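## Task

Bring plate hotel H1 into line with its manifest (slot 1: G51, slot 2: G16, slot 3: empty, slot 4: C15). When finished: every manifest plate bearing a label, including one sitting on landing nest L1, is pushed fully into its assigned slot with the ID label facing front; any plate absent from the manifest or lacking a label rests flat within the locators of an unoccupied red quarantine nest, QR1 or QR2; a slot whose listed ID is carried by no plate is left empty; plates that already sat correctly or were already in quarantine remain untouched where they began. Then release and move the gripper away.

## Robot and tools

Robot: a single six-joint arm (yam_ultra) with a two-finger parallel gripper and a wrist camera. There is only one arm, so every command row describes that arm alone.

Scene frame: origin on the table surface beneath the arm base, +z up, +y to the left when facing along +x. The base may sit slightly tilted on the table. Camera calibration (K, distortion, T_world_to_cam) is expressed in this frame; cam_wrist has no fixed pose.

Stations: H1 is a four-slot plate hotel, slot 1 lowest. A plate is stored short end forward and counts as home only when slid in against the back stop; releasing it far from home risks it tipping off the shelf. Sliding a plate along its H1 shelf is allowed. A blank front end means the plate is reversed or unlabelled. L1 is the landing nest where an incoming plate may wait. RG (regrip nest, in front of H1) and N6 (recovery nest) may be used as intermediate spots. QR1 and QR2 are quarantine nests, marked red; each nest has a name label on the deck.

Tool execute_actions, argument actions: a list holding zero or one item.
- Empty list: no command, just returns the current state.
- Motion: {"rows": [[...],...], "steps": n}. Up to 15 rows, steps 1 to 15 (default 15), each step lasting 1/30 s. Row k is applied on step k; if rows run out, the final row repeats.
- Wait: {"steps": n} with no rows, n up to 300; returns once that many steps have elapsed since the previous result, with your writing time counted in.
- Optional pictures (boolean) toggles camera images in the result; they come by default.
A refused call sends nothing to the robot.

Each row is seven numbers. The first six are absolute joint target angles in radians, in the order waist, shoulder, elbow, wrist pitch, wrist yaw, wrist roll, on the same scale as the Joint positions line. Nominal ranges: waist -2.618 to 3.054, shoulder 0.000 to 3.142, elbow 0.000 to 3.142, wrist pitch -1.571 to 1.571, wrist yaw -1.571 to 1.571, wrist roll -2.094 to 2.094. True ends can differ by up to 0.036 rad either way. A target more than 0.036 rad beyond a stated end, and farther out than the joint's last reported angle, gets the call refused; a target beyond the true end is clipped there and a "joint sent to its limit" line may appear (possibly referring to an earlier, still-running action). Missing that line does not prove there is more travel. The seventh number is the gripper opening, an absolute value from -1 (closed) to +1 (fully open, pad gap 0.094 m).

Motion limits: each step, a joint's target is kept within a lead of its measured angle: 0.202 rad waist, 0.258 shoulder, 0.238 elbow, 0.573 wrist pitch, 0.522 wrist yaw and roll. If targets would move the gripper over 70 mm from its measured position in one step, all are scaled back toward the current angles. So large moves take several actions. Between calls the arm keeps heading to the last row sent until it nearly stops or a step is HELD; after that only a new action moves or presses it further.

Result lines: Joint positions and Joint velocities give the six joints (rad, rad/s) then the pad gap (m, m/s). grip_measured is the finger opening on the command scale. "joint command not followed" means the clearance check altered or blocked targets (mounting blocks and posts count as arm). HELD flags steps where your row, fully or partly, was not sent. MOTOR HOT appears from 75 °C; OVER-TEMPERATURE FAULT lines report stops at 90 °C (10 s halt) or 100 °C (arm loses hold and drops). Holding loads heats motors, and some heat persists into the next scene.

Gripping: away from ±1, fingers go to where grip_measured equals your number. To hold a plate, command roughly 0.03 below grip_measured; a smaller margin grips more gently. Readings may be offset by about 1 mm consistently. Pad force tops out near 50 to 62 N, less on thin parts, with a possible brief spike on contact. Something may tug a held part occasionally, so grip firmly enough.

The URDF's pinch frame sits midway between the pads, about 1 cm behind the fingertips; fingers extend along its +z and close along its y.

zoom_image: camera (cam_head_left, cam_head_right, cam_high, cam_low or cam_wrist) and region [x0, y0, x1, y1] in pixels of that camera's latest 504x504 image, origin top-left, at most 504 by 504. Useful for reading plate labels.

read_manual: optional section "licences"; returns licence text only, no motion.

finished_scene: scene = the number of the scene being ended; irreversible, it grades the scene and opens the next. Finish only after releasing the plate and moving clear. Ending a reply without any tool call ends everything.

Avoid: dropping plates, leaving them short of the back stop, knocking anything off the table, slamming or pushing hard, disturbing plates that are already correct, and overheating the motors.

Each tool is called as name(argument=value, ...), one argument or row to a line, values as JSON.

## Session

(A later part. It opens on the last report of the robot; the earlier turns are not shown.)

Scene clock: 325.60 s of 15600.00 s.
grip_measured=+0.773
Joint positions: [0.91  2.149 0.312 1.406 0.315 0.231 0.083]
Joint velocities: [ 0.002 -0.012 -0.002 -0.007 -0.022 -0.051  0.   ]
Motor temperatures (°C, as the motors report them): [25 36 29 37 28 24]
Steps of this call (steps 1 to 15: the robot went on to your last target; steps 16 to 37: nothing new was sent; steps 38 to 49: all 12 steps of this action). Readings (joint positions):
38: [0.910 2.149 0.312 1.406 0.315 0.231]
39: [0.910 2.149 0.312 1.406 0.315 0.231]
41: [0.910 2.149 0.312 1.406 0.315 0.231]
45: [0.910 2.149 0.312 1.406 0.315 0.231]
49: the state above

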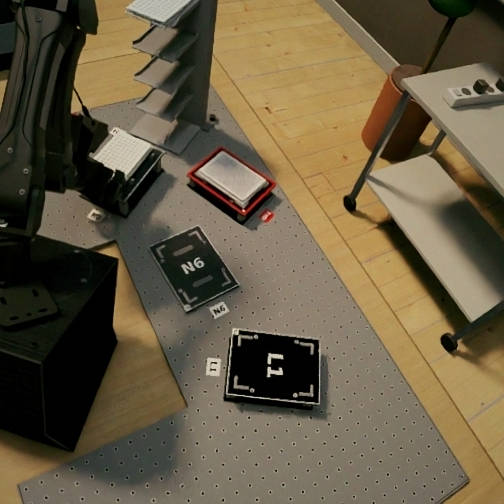

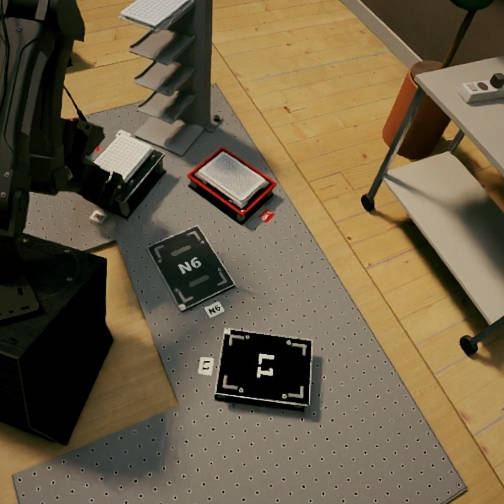

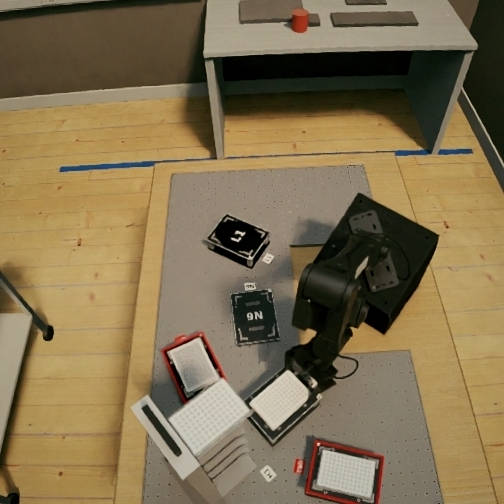

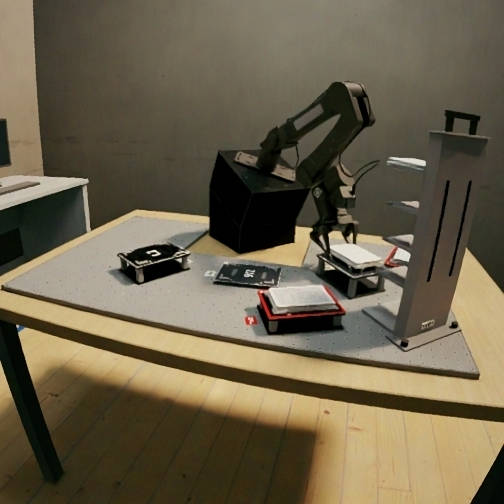

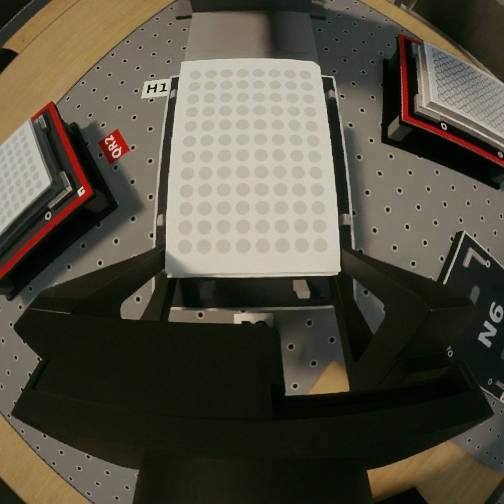

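execute_actions(
  actions=[
    {"rows":[[0.91,2.14,0.312,1.42,0.315,0.23,0.77],[0.91,2.14,0.312,1.42,0.315,0.23,0.79],[0.91,2.14,0.312,1.42,0.315,0.23,0.81],[0.91,2.14,0.312,1.42,0.315,0.23,0.84],[0.91,2.14,0.312,1.42,0.315,0.23,0.9],[0.91,2.13,0.312,1.42,0.315,0.23,1],[0.915,2.115,0.29,1.4,0.32,0.23,1],[0.92,2.095,0.28,1.375,0.325,0.235,1],[0.924,2.07,0.27,1.35,0.33,0.24,1],[0.927,2.04,0.26,1.325,0.333,0.24,1],[0.93,2.01,0.25,1.3,0.336,0.24,1],[0.933,1.98,0.24,1.275,0.338,0.24,1],[0.936,1.95,0.23,1.255,0.34,0.24,1],[0.94,1.92,0.22,1.235,0.34,0.24,1],[0.943,1.89,0.21,1.22,0.34,0.24,1]]},
  ],
)

zoom_image(
  camera="cam_low",
  region=[310,220,400,290],
)

Scene clock: 328.20 s of 15600.00 s.
grip_measured=+1.000
Joint positions: [0.926 1.958 0.253 1.292 0.321 0.233 0.094]
Joint velocities: [ 0.1   -0.911 -0.291 -0.462 -0.022 -0.007  0.   ]
Motor temperatures (°C, as the motors report them): [25 36 29 37 28 24]
Steps of this call (steps 1 to 15: the robot went on to your last target; steps 16 to 63: nothing new was sent; steps 64 to 78: all 15 steps of this action). Readings (joint positions):
64: [0.910 2.149 0.312 1.406 0.315 0.231]
65: [0.910 2.149 0.312 1.406 0.315 0.231]
67: [0.910 2.149 0.312 1.407 0.315 0.231]
71: [0.910 2.140 0.312 1.398 0.315 0.231]
78: the state above

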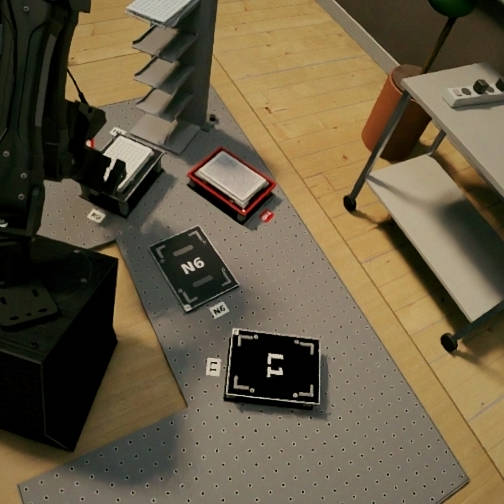

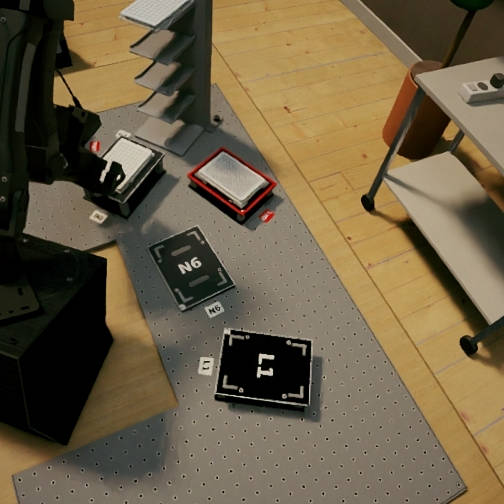

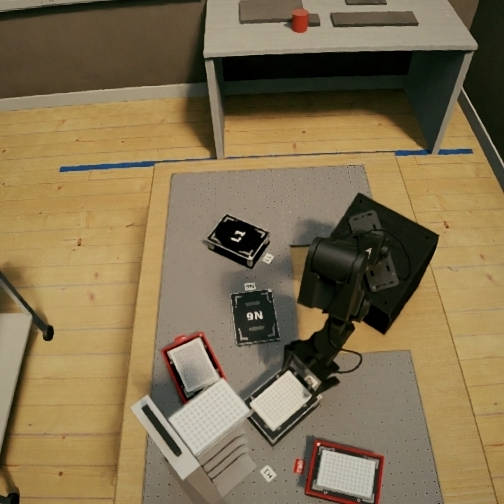

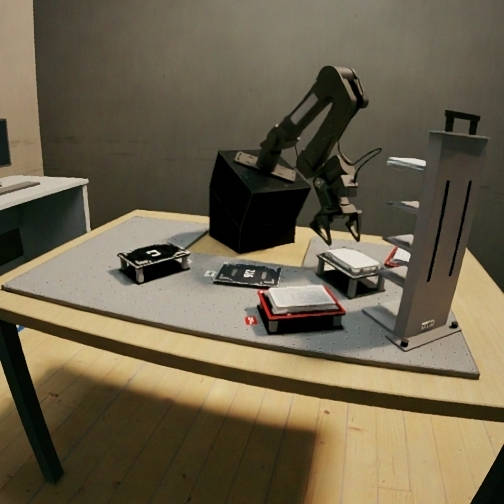

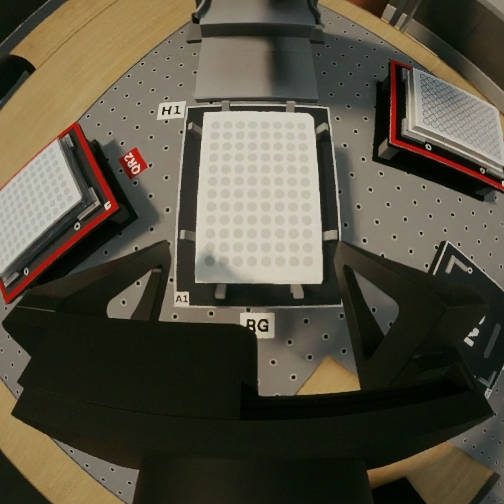

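Region (310, 220, 400, 290) of cam_low's 504x504 image, scaled by 5.600, with more detail than that image has.

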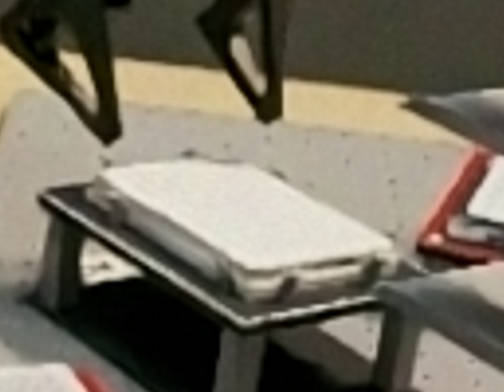

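execute_actions(
  actions=[
    {"rows":[[0.92,1.85,0.26,1.13,0.31,0.22,1],[0.91,1.8,0.29,1.04,0.29,0.22,1],[0.9,1.75,0.33,0.95,0.27,0.22,1],[0.89,1.71,0.37,0.86,0.25,0.22,1],[0.88,1.67,0.41,0.77,0.23,0.22,1],[0.87,1.64,0.45,0.68,0.21,0.22,1],[0.86,1.61,0.49,0.59,0.19,0.22,1],[0.85,1.59,0.53,0.5,0.17,0.22,1],[0.84,1.57,0.57,0.41,0.15,0.22,1],[0.83,1.56,0.61,0.32,0.13,0.22,1],[0.82,1.56,0.65,0.23,0.11,0.22,1],[0.81,1.56,0.69,0.14,0.09,0.22,1],[0.8,1.57,0.73,0.06,0.07,0.215,1],[0.79,1.58,0.77,-0.02,0.06,0.215,1],[0.78,1.59,0.81,-0.1,0.05,0.215,1]]},
  ],
  pictures=false,
)

execute_actions(
  actions=[
    {"rows":[[0.772,1.605,0.85,-0.17,0.04,0.215,1],[0.765,1.62,0.89,-0.24,0.03,0.215,1],[0.758,1.635,0.93,-0.3,0.022,0.215,1],[0.752,1.65,0.965,-0.35,0.015,0.215,1],[0.746,1.665,1.0,-0.39,0.01,0.215,1],[0.741,1.68,1.03,-0.42,0.007,0.215,1],[0.737,1.695,1.055,-0.44,0.007,0.215,1],[0.734,1.71,1.075,-0.45,0.007,0.215,1],[0.732,1.725,1.09,-0.45,0.007,0.215,1],[0.73,1.74,1.1,-0.45,0.007,0.215,1],[0.73,1.752,1.107,-0.45,0.007,0.215,1],[0.73,1.76,1.107,-0.45,0.007,0.215,1]]},
  ],
  pictures=false,
)

execute_actions(
  actions=[
    {"steps":12},
  ],
)

zoom_image(
  camera="cam_wrist",
  region=[130,70,380,270],
)

Scene clock: 335.70 s of 15600.00 s.
grip_measured=+1.000
Joint positions: [0.807 1.576 0.729 0.271 0.122 0.224 0.094]
Joint velocities: [-0.261  0.081  1.048 -2.425 -0.418 -0.037  0.   ]
Motor temperatures (°C, as the motors report them): [25 36 29 37 28 24]
Steps of this call (steps 1 to 30: the robot went on to your last target; steps 31 to 90: nothing new was sent; then 4.00 s passed at rest; steps 91 to 105: all 15 steps of this action). Readings (joint positions):
91: [0.933 1.898 0.237 1.210 0.323 0.233]
92: [0.930 1.879 0.239 1.175 0.318 0.231]
94: [0.917 1.812 0.271 1.058 0.300 0.230]
98: [0.876 1.660 0.432 0.791 0.244 0.228]
105: the state above

Scene clock: 336.20 s of 15600.00 s.
grip_measured=+1.000
Joint positions: [ 0.738  1.762  1.077 -0.399  0.021  0.221  0.094]
Joint velocities: [-0.012  0.125 -0.002 -0.403 -0.051  0.007  0.   ]
Motor temperatures (°C, as the motors report them): [25 36 29 37 28 24]
Steps of this call (steps 1 to 15: all 15 steps of this action). Readings (joint positions):
1: [0.797 1.582 0.765 0.189 0.107 0.223]
2: [0.788 1.591 0.802 0.109 0.094 0.223]
4: [0.772 1.620 0.877 -0.041 0.071 0.223]
8: [0.749 1.687 1.004 -0.265 0.039 0.222]
15: the state above

Scene clock: 336.60 s of 15600.00 s.
grip_measured=+1.000
Joint positions: [ 0.738  1.767  1.077 -0.44   0.016  0.221  0.094]
Joint velocities: [ 0.002 -0.002 -0.002 -0.095  0.037 -0.007  0.   ]
Motor temperatures (°C, as the motors report them): [25 36 29 37 28 24]
Steps of this call (steps 1 to 12: the robot went on to your last target). Readings (joint positions):
1: [0.738 1.765 1.077 -0.410 0.020 0.221]
2: [0.738 1.767 1.077 -0.419 0.019 0.221]
4: [0.738 1.767 1.077 -0.430 0.017 0.221]
8: [0.738 1.767 1.077 -0.438 0.016 0.221]
12: the state above

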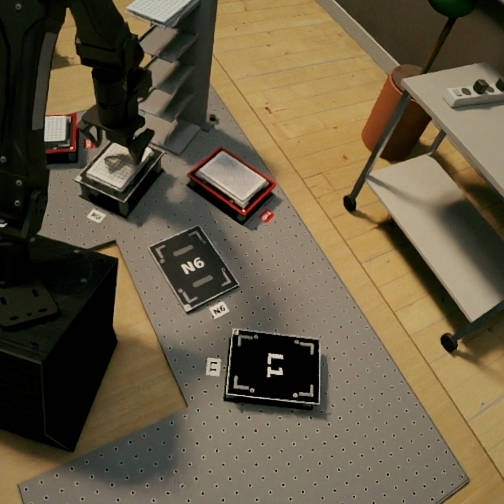

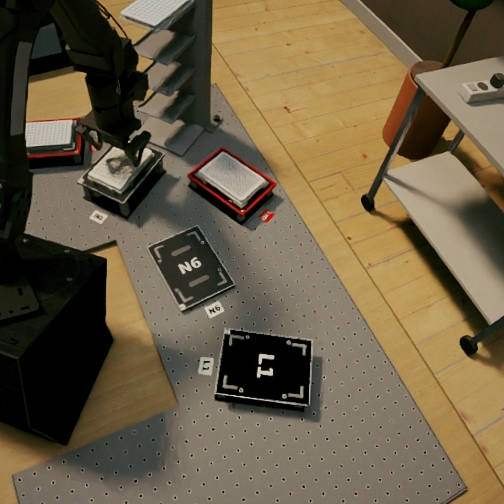

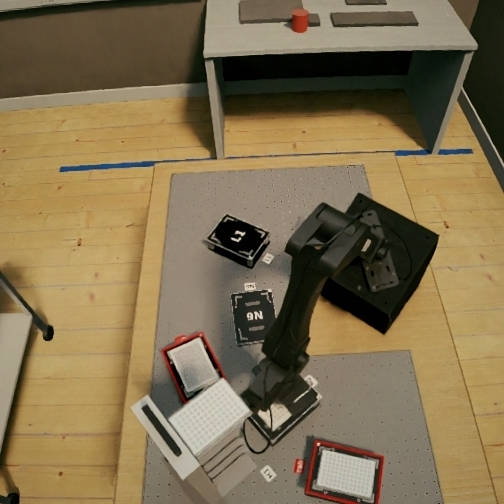

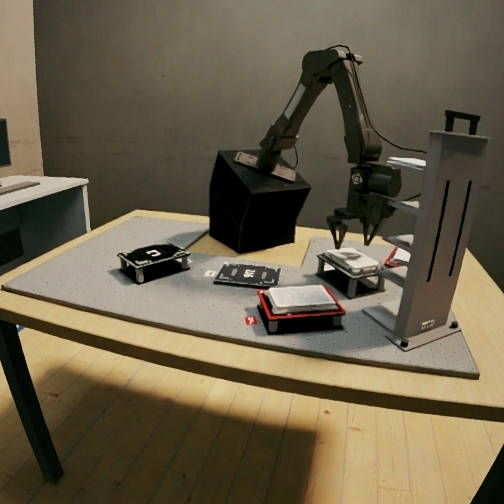

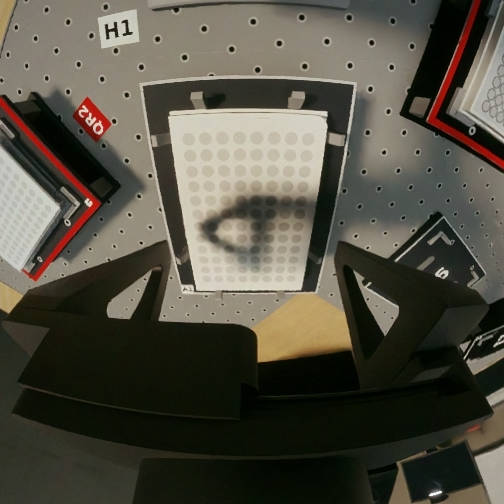

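Region (130, 70, 380, 270) of cam_wrist's 504x504 image, scaled by 2.016, with more detail than that image has; it fills the top 403 rows of this view, and the rest is white.

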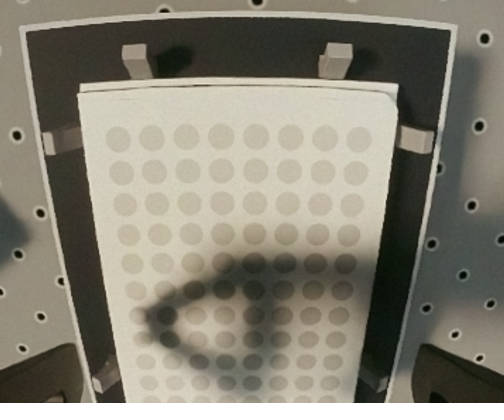

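execute_actions(
  actions=[],
)

Scene clock: 344.43 s of 15600.00 s.
grip_measured=+1.000
Joint positions: [ 0.738  1.767  1.077 -0.442  0.015  0.221  0.094]
Joint velocities: [-0.027 -0.012 -0.017 -0.066 -0.037 -0.022  0.   ]
Motor temperatures (°C, as the motors report them): [25 37 30 35 28 24]
Steps of this call (steps 1 to 30: the robot went on to your last target; steps 31 to 90: nothing new was sent; then 4.83 s passed at rest). Readings (joint positions):
1: [0.738 1.767 1.077 -0.441 0.016 0.221]
2: [0.738 1.767 1.077 -0.441 0.016 0.221]
4: [0.738 1.767 1.077 -0.441 0.016 0.221]
8: [0.738 1.767 1.077 -0.442 0.015 0.221]
90: the state above
The arm was judged still, so your last target was given up. Only a new action makes it travel on or press farther. Fingers that are still opening or closing keep moving.

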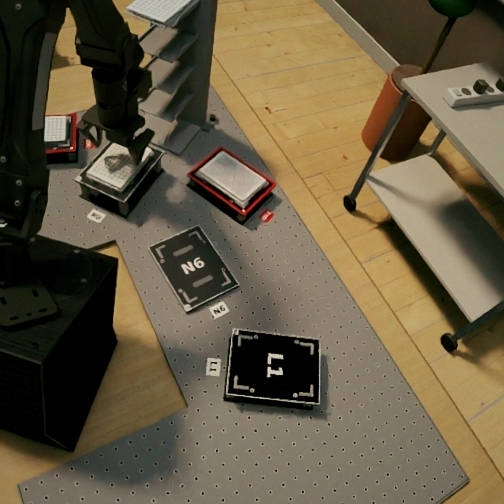

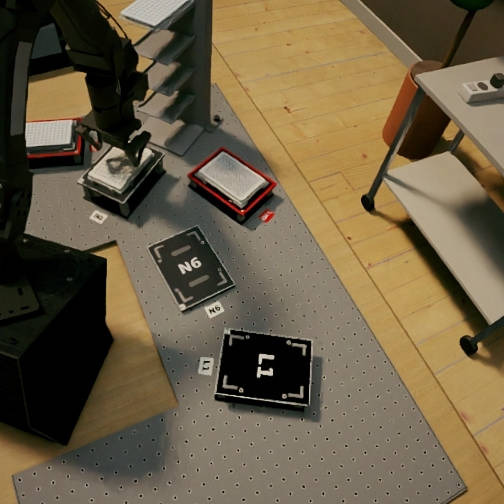

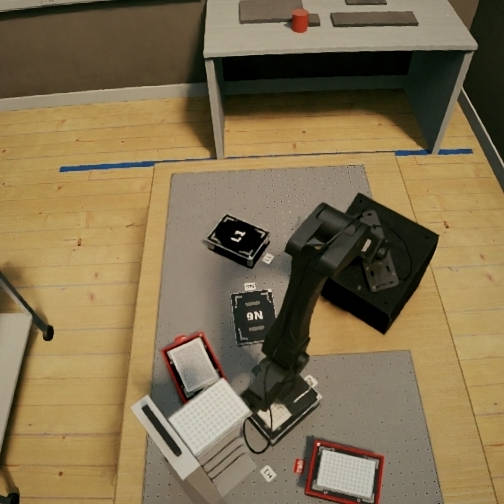

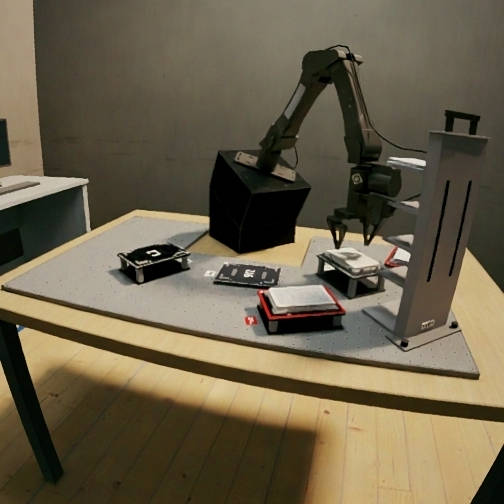

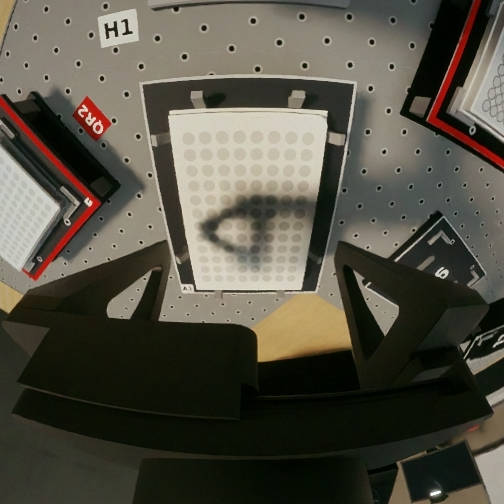

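execute_actions(
  actions=[
    {"rows":[[0.745,1.78,1.075,-0.42,0.015,0.22,1],[0.748,1.795,1.073,-0.40,0.015,0.22,1],[0.75,1.81,1.07,-0.38,0.015,0.22,1],[0.75,1.825,1.068,-0.36,0.015,0.22,1],[0.75,1.84,1.066,-0.345,0.015,0.22,1],[0.75,1.855,1.064,-0.33,0.015,0.22,1],[0.75,1.868,1.064,-0.32,0.015,0.22,1]]},
  ],
)

zoom_image(
  camera="cam_low",
  region=[300, 200, 420, 310],
)

Scene clock: 347.10 s of 15600.00 s.
grip_measured=+1.000
Joint positions: [ 0.738  1.882  1.077 -0.348  0.015  0.221  0.094]
Joint velocities: [-0.007 -0.002 -0.012  0.007 -0.007 -0.051  0.   ]
Motor temperatures (°C, as the motors report them): [25 37 30 35 28 24]
Steps of this call (steps 1 to 65: nothing new was sent; steps 66 to 80: all 15 steps of this action). Readings (joint positions):
66: [0.738 1.768 1.077 -0.442 0.015 0.221]
67: [0.738 1.772 1.077 -0.437 0.015 0.221]
69: [0.738 1.791 1.077 -0.418 0.015 0.221]
73: [0.738 1.855 1.077 -0.372 0.015 0.221]
80: the state above

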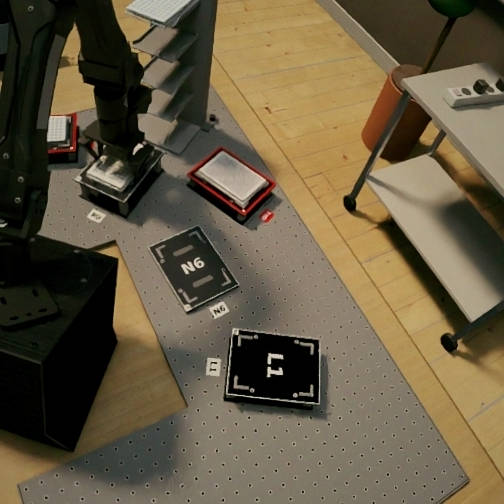

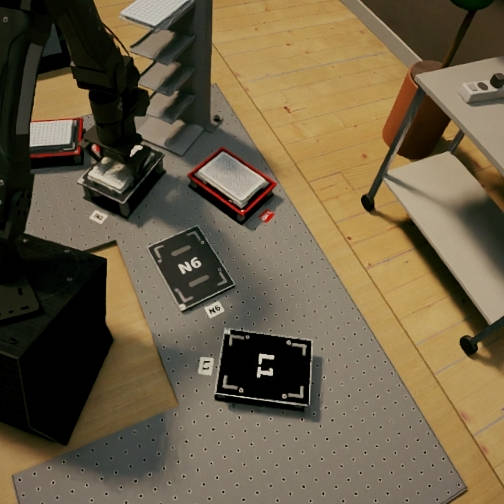

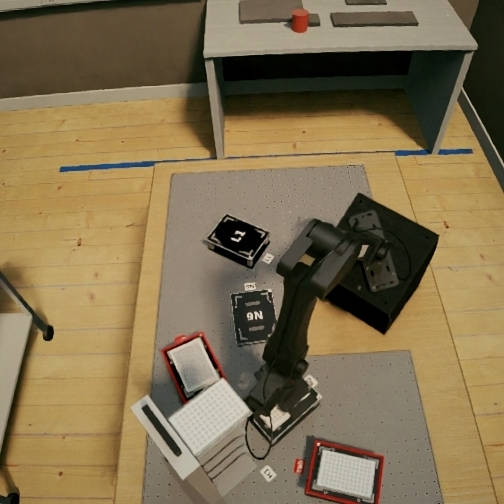

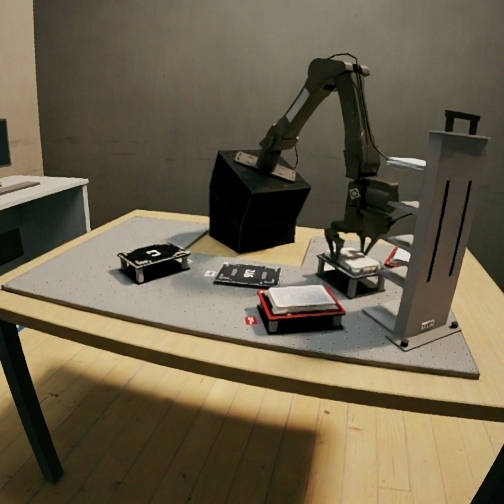

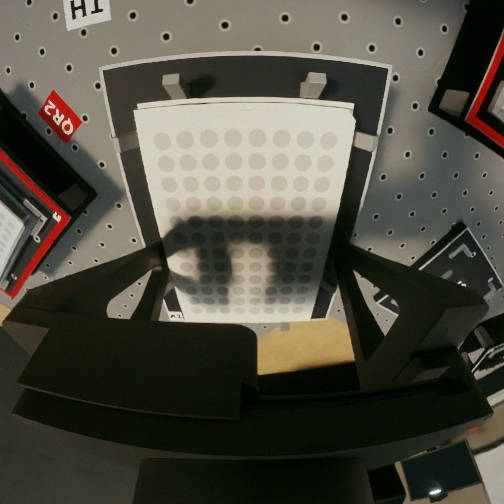

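Region (300, 200, 420, 310) of cam_low's 504x504 image, scaled by 4.200, with more detail than that image has; it fills the top 462 rows of this view, and the rest is white.

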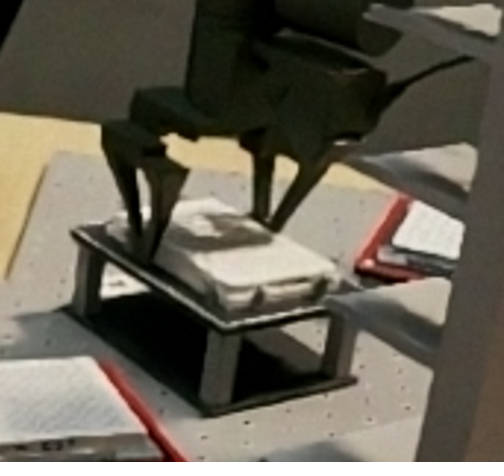

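execute_actions(
  actions=[
    {"rows":[[0.756,1.865,1.064,-0.30,0.015,0.22,1],[0.756,1.865,1.064,-0.295,0.015,0.22,1],[0.756,1.865,1.064,-0.295,0.015,0.22,1],[0.756,1.865,1.064,-0.295,0.015,0.22,1],[0.756,1.865,1.064,-0.295,0.015,0.22,1],[0.756,1.865,1.064,-0.295,0.015,0.22,1],[0.756,1.865,1.064,-0.295,0.015,0.22,1],[0.756,1.865,1.064,-0.295,0.015,0.22,0.9],[0.756,1.865,1.064,-0.295,0.015,0.22,0.84],[0.756,1.865,1.064,-0.295,0.015,0.22,0.79],[0.756,1.865,1.064,-0.295,0.015,0.22,0.75],[0.756,1.865,1.064,-0.295,0.015,0.22,0.72]]},
  ],
  pictures=false,
)

execute_actions(
  actions=[
    {"steps":8},
  ],
)

Scene clock: 350.00 s of 15600.00 s.
grip_measured=+0.763
Joint positions: [ 0.747  1.882  1.077 -0.316  0.025  0.221  0.083]
Joint velocities: [-0.007  0.007  0.007  0.037  0.037  0.066  0.001]
Motor temperatures (°C, as the motors report them): [25 37 30 35 28 24]
Steps of this call (steps 1 to 15: the robot went on to your last target; steps 16 to 72: nothing new was sent; steps 73 to 87: all 15 steps of this action). Readings (joint positions):
73: [0.739 1.882 1.077 -0.336 0.015 0.221]
74: [0.740 1.882 1.077 -0.333 0.015 0.221]
76: [0.744 1.882 1.077 -0.325 0.015 0.221]
80: [0.748 1.882 1.077 -0.317 0.015 0.221]
87: the state above

Scene clock: 350.27 s of 15600.00 s.
grip_measured=+0.763
Joint positions: [ 0.747  1.882  1.077 -0.316  0.025  0.221  0.083]
Joint velocities: [ 0.002  0.002 -0.007 -0.022  0.037 -0.081 -0.001]
Motor temperatures (°C, as the motors report them): [25 38 30 35 28 24]
Steps of this call (steps 1 to 8: the robot went on to your last target). Readings (joint positions):
1: [0.747 1.882 1.077 -0.316 0.025 0.221]
2: [0.747 1.882 1.077 -0.316 0.025 0.221]
4: [0.747 1.882 1.077 -0.316 0.025 0.221]
8: the state above

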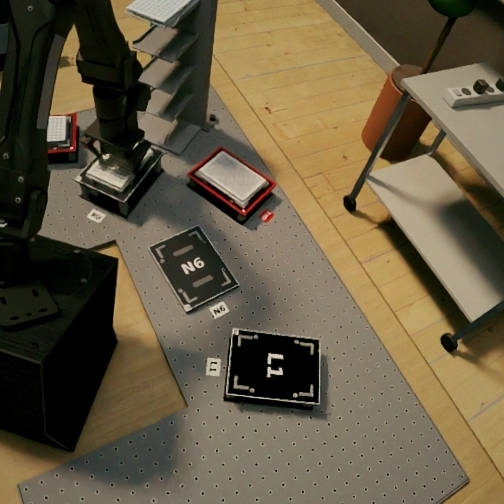

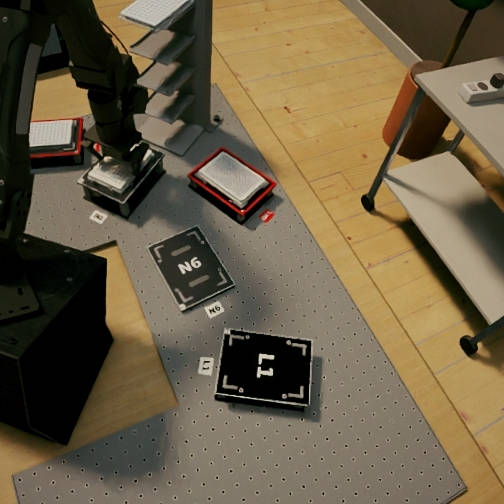

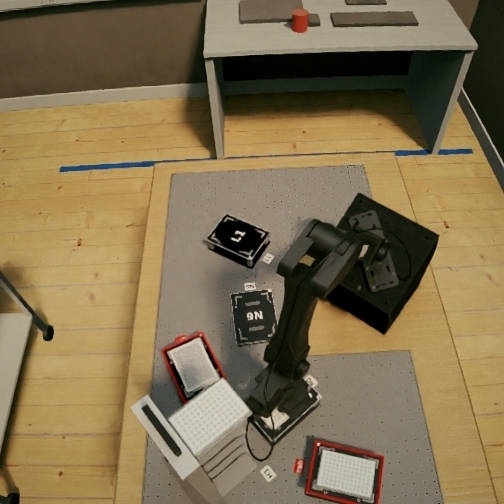

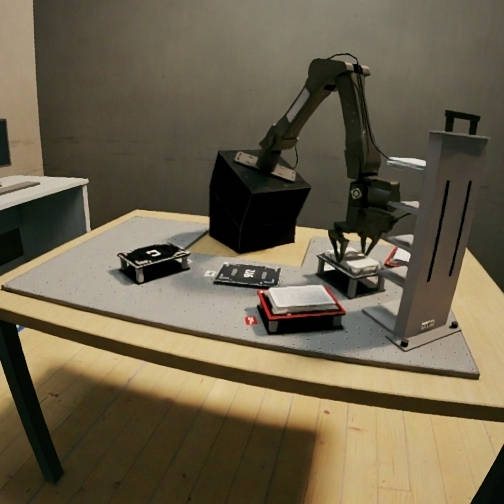

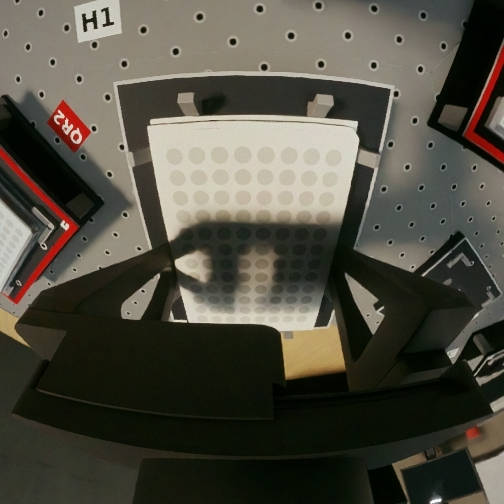

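execute_actions(
  actions=[
    {"rows":[[0.747,1.85,1.08,-0.335,0.02,0.22,0.72],[0.747,1.835,1.08,-0.355,0.02,0.22,0.72],[0.747,1.82,1.08,-0.375,0.02,0.22,0.72],[0.747,1.80,1.08,-0.395,0.02,0.22,0.72],[0.747,1.78,1.08,-0.415,0.02,0.22,0.72],[0.747,1.76,1.08,-0.435,0.02,0.22,0.72],[0.747,1.74,1.08,-0.455,0.02,0.22,0.72],[0.747,1.72,1.08,-0.475,0.02,0.22,0.72],[0.747,1.70,1.08,-0.495,0.02,0.22,0.72],[0.747,1.68,1.08,-0.51,0.02,0.22,0.72]],"steps":13},
  ],
  pictures=false,
)

execute_actions(
  actions=[
    {"rows":[[0.72,1.68,1.09,-0.51,0.01,0.24,0.72],[0.68,1.68,1.10,-0.515,0,0.27,0.72],[0.63,1.69,1.12,-0.52,-0.02,0.31,0.72],[0.58,1.70,1.14,-0.53,-0.04,0.36,0.72],[0.53,1.72,1.16,-0.54,-0.06,0.41,0.72],[0.48,1.74,1.185,-0.55,-0.08,0.46,0.72],[0.43,1.76,1.21,-0.56,-0.10,0.51,0.72],[0.38,1.78,1.235,-0.57,-0.12,0.56,0.72],[0.33,1.80,1.26,-0.58,-0.14,0.61,0.72],[0.28,1.82,1.285,-0.59,-0.16,0.66,0.72],[0.23,1.84,1.31,-0.60,-0.18,0.71,0.72],[0.18,1.86,1.34,-0.61,-0.20,0.76,0.72],[0.13,1.885,1.37,-0.625,-0.22,0.81,0.72],[0.08,1.91,1.40,-0.64,-0.24,0.86,0.72],[0.03,1.935,1.43,-0.655,-0.26,0.91,0.72]]},
  ],
  pictures=false,
)

execute_actions(
  actions=[
    {"rows":[[-0.01,1.96,1.46,-0.67,-0.28,0.96,0.72],[-0.05,1.99,1.49,-0.68,-0.295,1.01,0.72],[-0.09,2.02,1.52,-0.69,-0.31,1.06,0.72],[-0.13,2.05,1.55,-0.70,-0.325,1.11,0.72],[-0.17,2.08,1.58,-0.71,-0.34,1.16,0.72],[-0.2,2.11,1.61,-0.72,-0.35,1.21,0.72],[-0.23,2.14,1.64,-0.735,-0.36,1.26,0.72],[-0.26,2.17,1.67,-0.75,-0.37,1.31,0.72],[-0.28,2.2,1.70,-0.76,-0.38,1.36,0.72],[-0.3,2.22,1.72,-0.77,-0.385,1.41,0.72],[-0.312,2.24,1.73,-0.775,-0.385,1.445,0.72]]},
  ],
)

Scene clock: 356.10 s of 15600.00 s.
grip_measured=+0.763
Joint positions: [ 0.747  1.697  1.077 -0.461  0.025  0.221  0.083]
Joint velocities: [ 0.022 -0.212  0.002 -0.183 -0.007 -0.022 -0.001]
Motor temperatures (°C, as the motors report them): [25 38 30 35 28 24]
Steps of this call (steps 1 to 15: the robot went on to your last target; steps 16 to 90: nothing new was sent; then 2.40 s passed at rest; steps 91 to 103: all 13 steps of this action). Readings (joint positions):
91: [0.747 1.882 1.077 -0.318 0.025 0.221]
92: [0.747 1.880 1.077 -0.321 0.025 0.221]
94: [0.747 1.866 1.077 -0.335 0.025 0.221]
98: [0.747 1.791 1.077 -0.400 0.025 0.221]
103: the state above

Scene clock: 356.60 s of 15600.00 s.
grip_measured=+0.764
Joint positions: [ 0.13   1.9    1.354 -0.582 -0.179  0.703  0.083]
Joint velocities: [-1.311  0.676  0.862 -0.374 -0.608  1.37  -0.   ]
Motor temperatures (°C, as the motors report them): [25 38 30 35 28 24]
Steps of this call (steps 1 to 15: all 15 steps of this action). Readings (joint positions):
1: [0.746 1.692 1.077 -0.466 0.023 0.223]
2: [0.739 1.691 1.077 -0.471 0.017 0.229]
4: [0.694 1.695 1.082 -0.490 -0.009 0.260]
8: [0.494 1.752 1.161 -0.531 -0.064 0.390]
15: the state above

Scene clock: 357.10 s of 15600.00 s.
grip_measured=+0.764
Joint positions: [-0.322  2.261  1.692 -0.731 -0.353  1.359  0.083]
Joint velocities: [-0.037  0.115 -0.007 -0.33  -0.125  0.491 -0.001]
Motor temperatures (°C, as the motors report them): [25 38 30 35 28 24]
Steps of this call (steps 1 to 15: all 15 steps of this action). Readings (joint positions):
1: [0.083 1.924 1.384 -0.593 -0.198 0.751]
2: [0.038 1.949 1.414 -0.605 -0.216 0.799]
4: [-0.047 2.003 1.475 -0.627 -0.250 0.897]
8: [-0.194 2.123 1.595 -0.670 -0.310 1.095]
15: the state above

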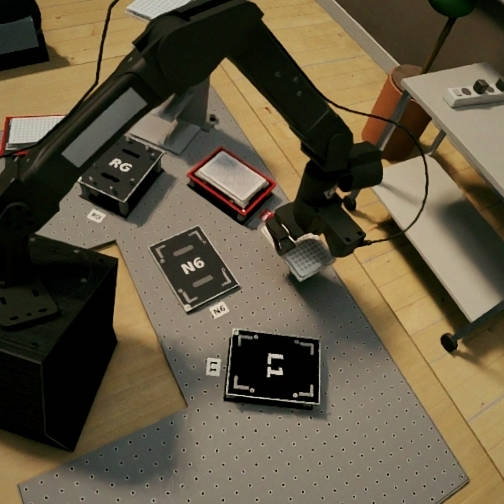

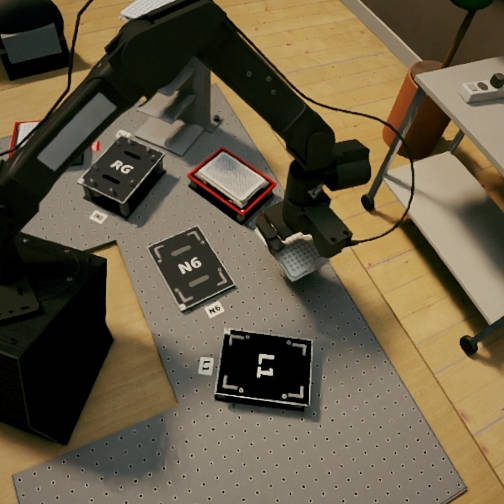

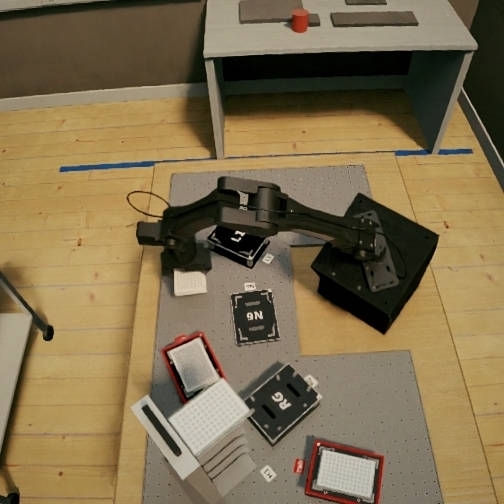

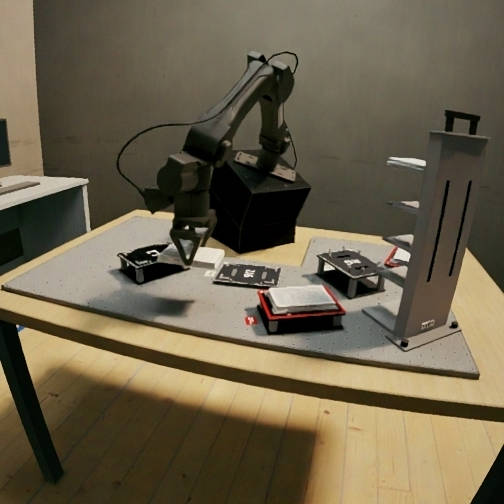

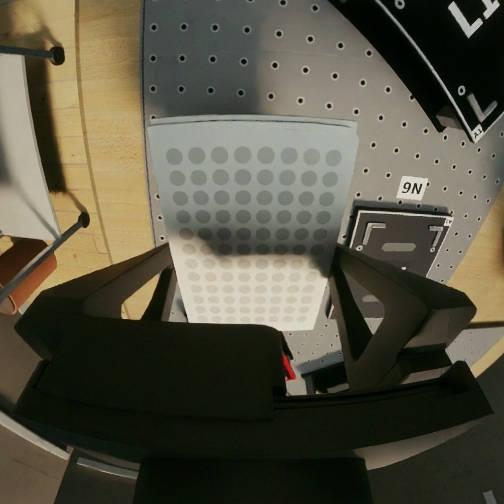

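Descend most of the way.

execute_actions(
  actions=[
    {"rows":[[-0.30,2.26,1.735,-0.74,-0.37,1.45,0.72],[-0.29,2.28,1.74,-0.715,-0.365,1.46,0.72],[-0.285,2.30,1.743,-0.69,-0.36,1.47,0.72],[-0.277,2.32,1.746,-0.665,-0.357,1.475,0.72],[-0.27,2.34,1.75,-0.64,-0.354,1.48,0.72],[-0.262,2.36,1.753,-0.62,-0.35,1.49,0.72],[-0.255,2.38,1.756,-0.60,-0.348,1.495,0.72],[-0.248,2.40,1.76,-0.58,-0.346,1.50,0.72],[-0.24,2.42,1.763,-0.56,-0.344,1.51,0.72],[-0.233,2.44,1.766,-0.545,-0.342,1.515,0.72],[-0.228,2.455,1.768,-0.535,-0.342,1.52,0.72]]},
  ],
  pictures=false,
)

execute_actions(
  actions=[
    {"steps":8},
  ],
)

zoom_image(
  camera="cam_low",
  region=[110, 220, 270, 340],
)

zoom_image(
  camera="cam_head_right",
  region=[230, 220, 350, 330],
)

Scene clock: 359.73 s of 15600.00 s.
grip_measured=+0.764
Joint positions: [-0.21   2.485  1.738 -0.575 -0.366  1.504  0.083]
Joint velocities: [ 0.066  0.193 -0.002 -0.022 -0.022  0.095  0.001]
Motor temperatures (°C, as the motors report them): [25 39 30 34 28 24]
Steps of this call (steps 1 to 30: the robot went on to your last target; steps 31 to 64: nothing new was sent; steps 65 to 79: all 15 steps of this action). Readings (joint positions):
65: [-0.301 2.264 1.692 -0.759 -0.384 1.440]
66: [-0.299 2.266 1.694 -0.757 -0.384 1.442]
68: [-0.292 2.283 1.708 -0.738 -0.381 1.451]
72: [-0.263 2.355 1.732 -0.657 -0.373 1.471]
79: the state above

Scene clock: 360.00 s of 15600.00 s.
grip_measured=+0.764
Joint positions: [-0.209  2.484  1.738 -0.549 -0.363  1.512  0.083]
Joint velocities: [-0.012 -0.007  0.007  0.037  0.022 -0.022  0.002]
Motor temperatures (°C, as the motors report them): [25 39 30 34 28 24]
Steps of this call (steps 1 to 8: the robot went on to your last target). Readings (joint positions):
1: [-0.209 2.489 1.738 -0.574 -0.366 1.506]
2: [-0.208 2.490 1.738 -0.573 -0.366 1.507]
4: [-0.209 2.487 1.738 -0.563 -0.364 1.510]
8: the state above

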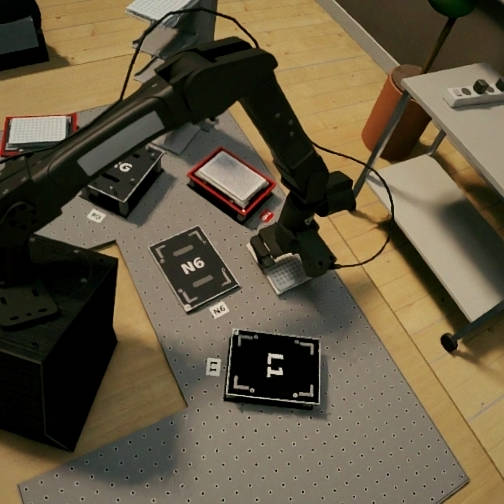

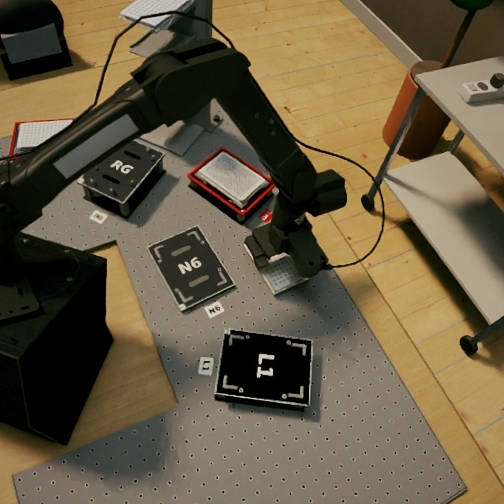

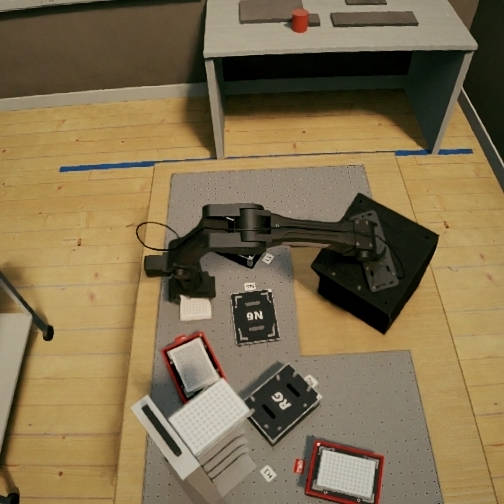

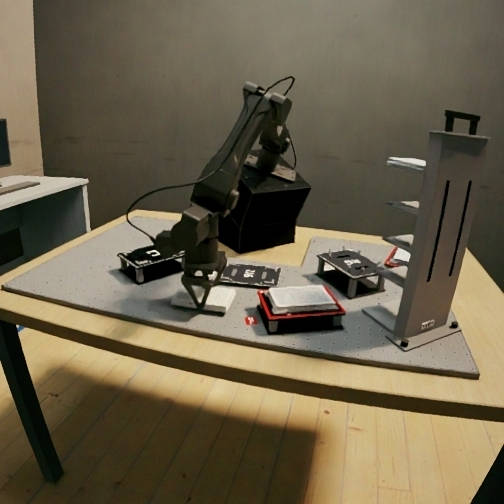

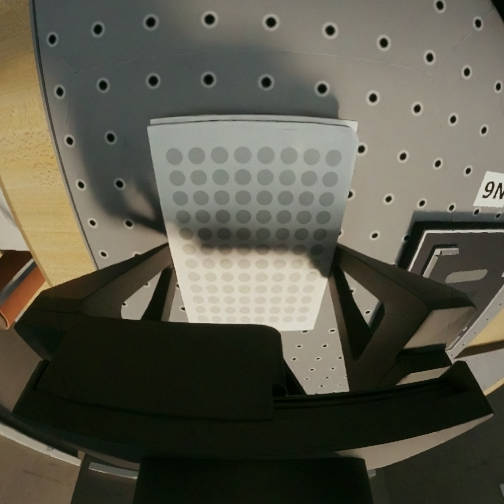

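Region (110, 220, 270, 340) of cam_low's 504x504 image, scaled by 3.150, with more detail than that image has; it fills the top 378 rows of this view, and the rest is white.

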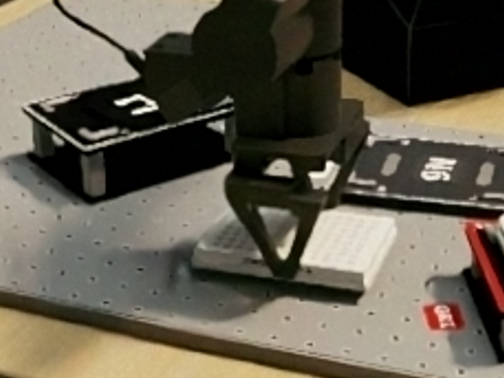

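Region (230, 220, 350, 330) of cam_head_right's 504x504 image, scaled by 4.200, with more detail than that image has; it fills the top 462 rows of this view, and the rest is white.

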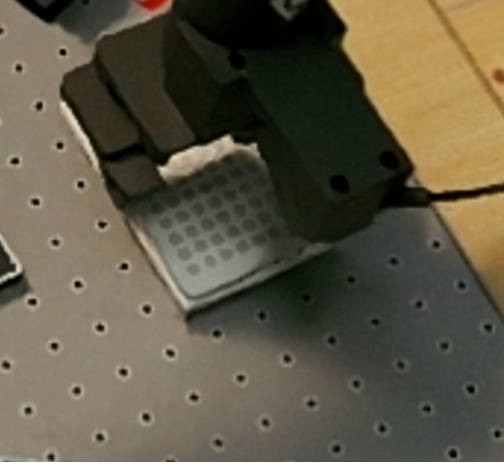

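execute_actions(
  actions=[
    {"rows":[[-0.222,2.465,1.768,-0.525,-0.335,1.53,0.72],[-0.222,2.47,1.768,-0.52,-0.335,1.53,0.72],[-0.222,2.475,1.768,-0.515,-0.335,1.53,0.72],[-0.222,2.48,1.768,-0.51,-0.335,1.53,0.72],[-0.222,2.485,1.768,-0.507,-0.335,1.53,0.72],[-0.222,2.49,1.768,-0.505,-0.335,1.53,0.72],[-0.222,2.495,1.768,-0.505,-0.335,1.53,0.72]]},
  ],
)

zoom_image(
  camera="cam_low",
  region=[150, 250, 260, 330],
)

Scene clock: 362.00 s of 15600.00 s.
grip_measured=+0.764
Joint positions: [-0.209  2.505  1.738 -0.517 -0.355  1.524  0.083]
Joint velocities: [-0.012  0.002 -0.017 -0.007 -0.007  0.007 -0.001]
Motor temperatures (°C, as the motors report them): [25 40 30 34 28 24]
Steps of this call (steps 1 to 30: the robot went on to your last target; steps 31 to 45: nothing new was sent; steps 46 to 60: all 15 steps of this action). Readings (joint positions):
46: [-0.209 2.484 1.738 -0.544 -0.361 1.515]
47: [-0.209 2.484 1.738 -0.542 -0.360 1.517]
49: [-0.209 2.484 1.738 -0.536 -0.358 1.520]
53: [-0.209 2.489 1.738 -0.521 -0.357 1.522]
60: the state above

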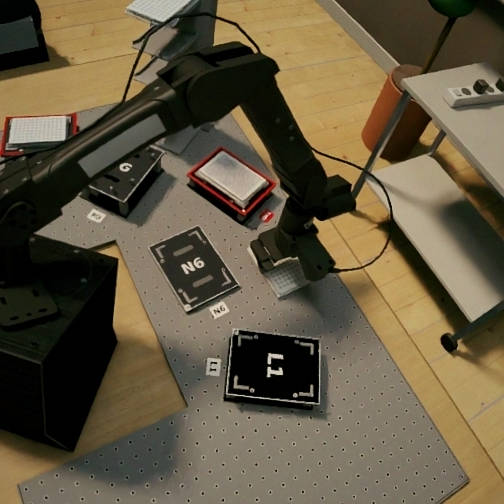

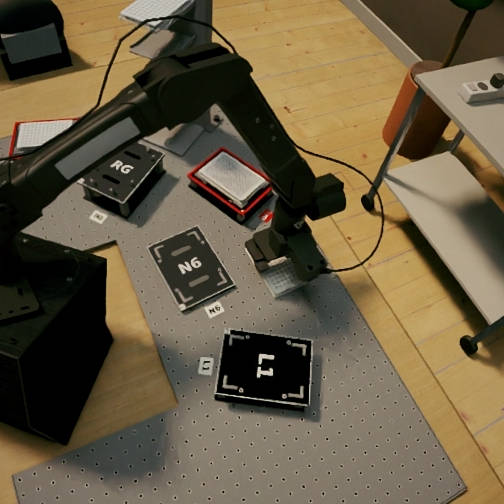

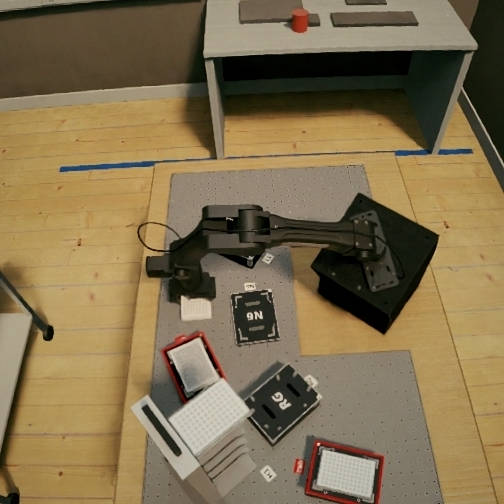

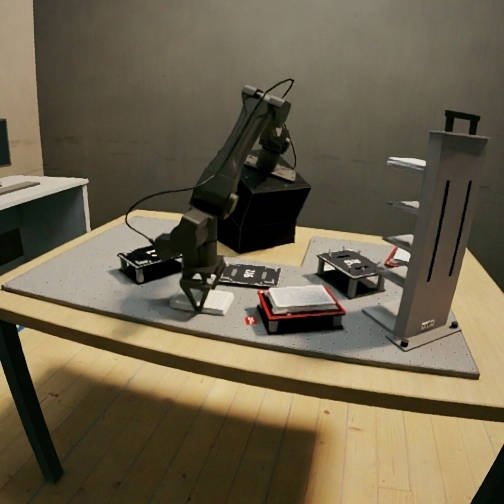

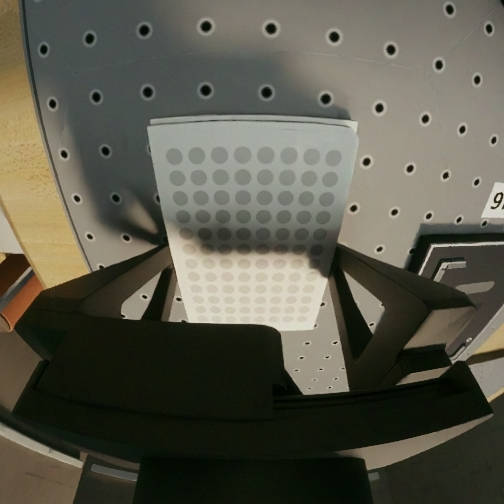

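Region (150, 250, 260, 330) of cam_low's 504x504 image, scaled by 4.582, with more detail than that image has; it fills the top 367 rows of this view, and the rest is white.

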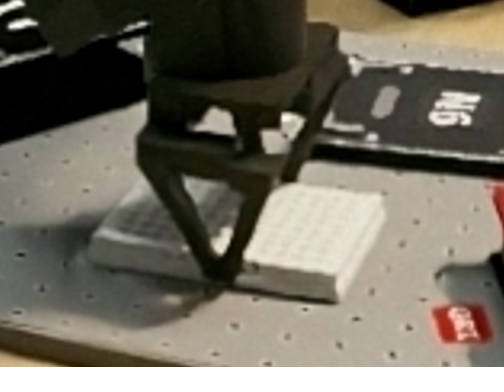

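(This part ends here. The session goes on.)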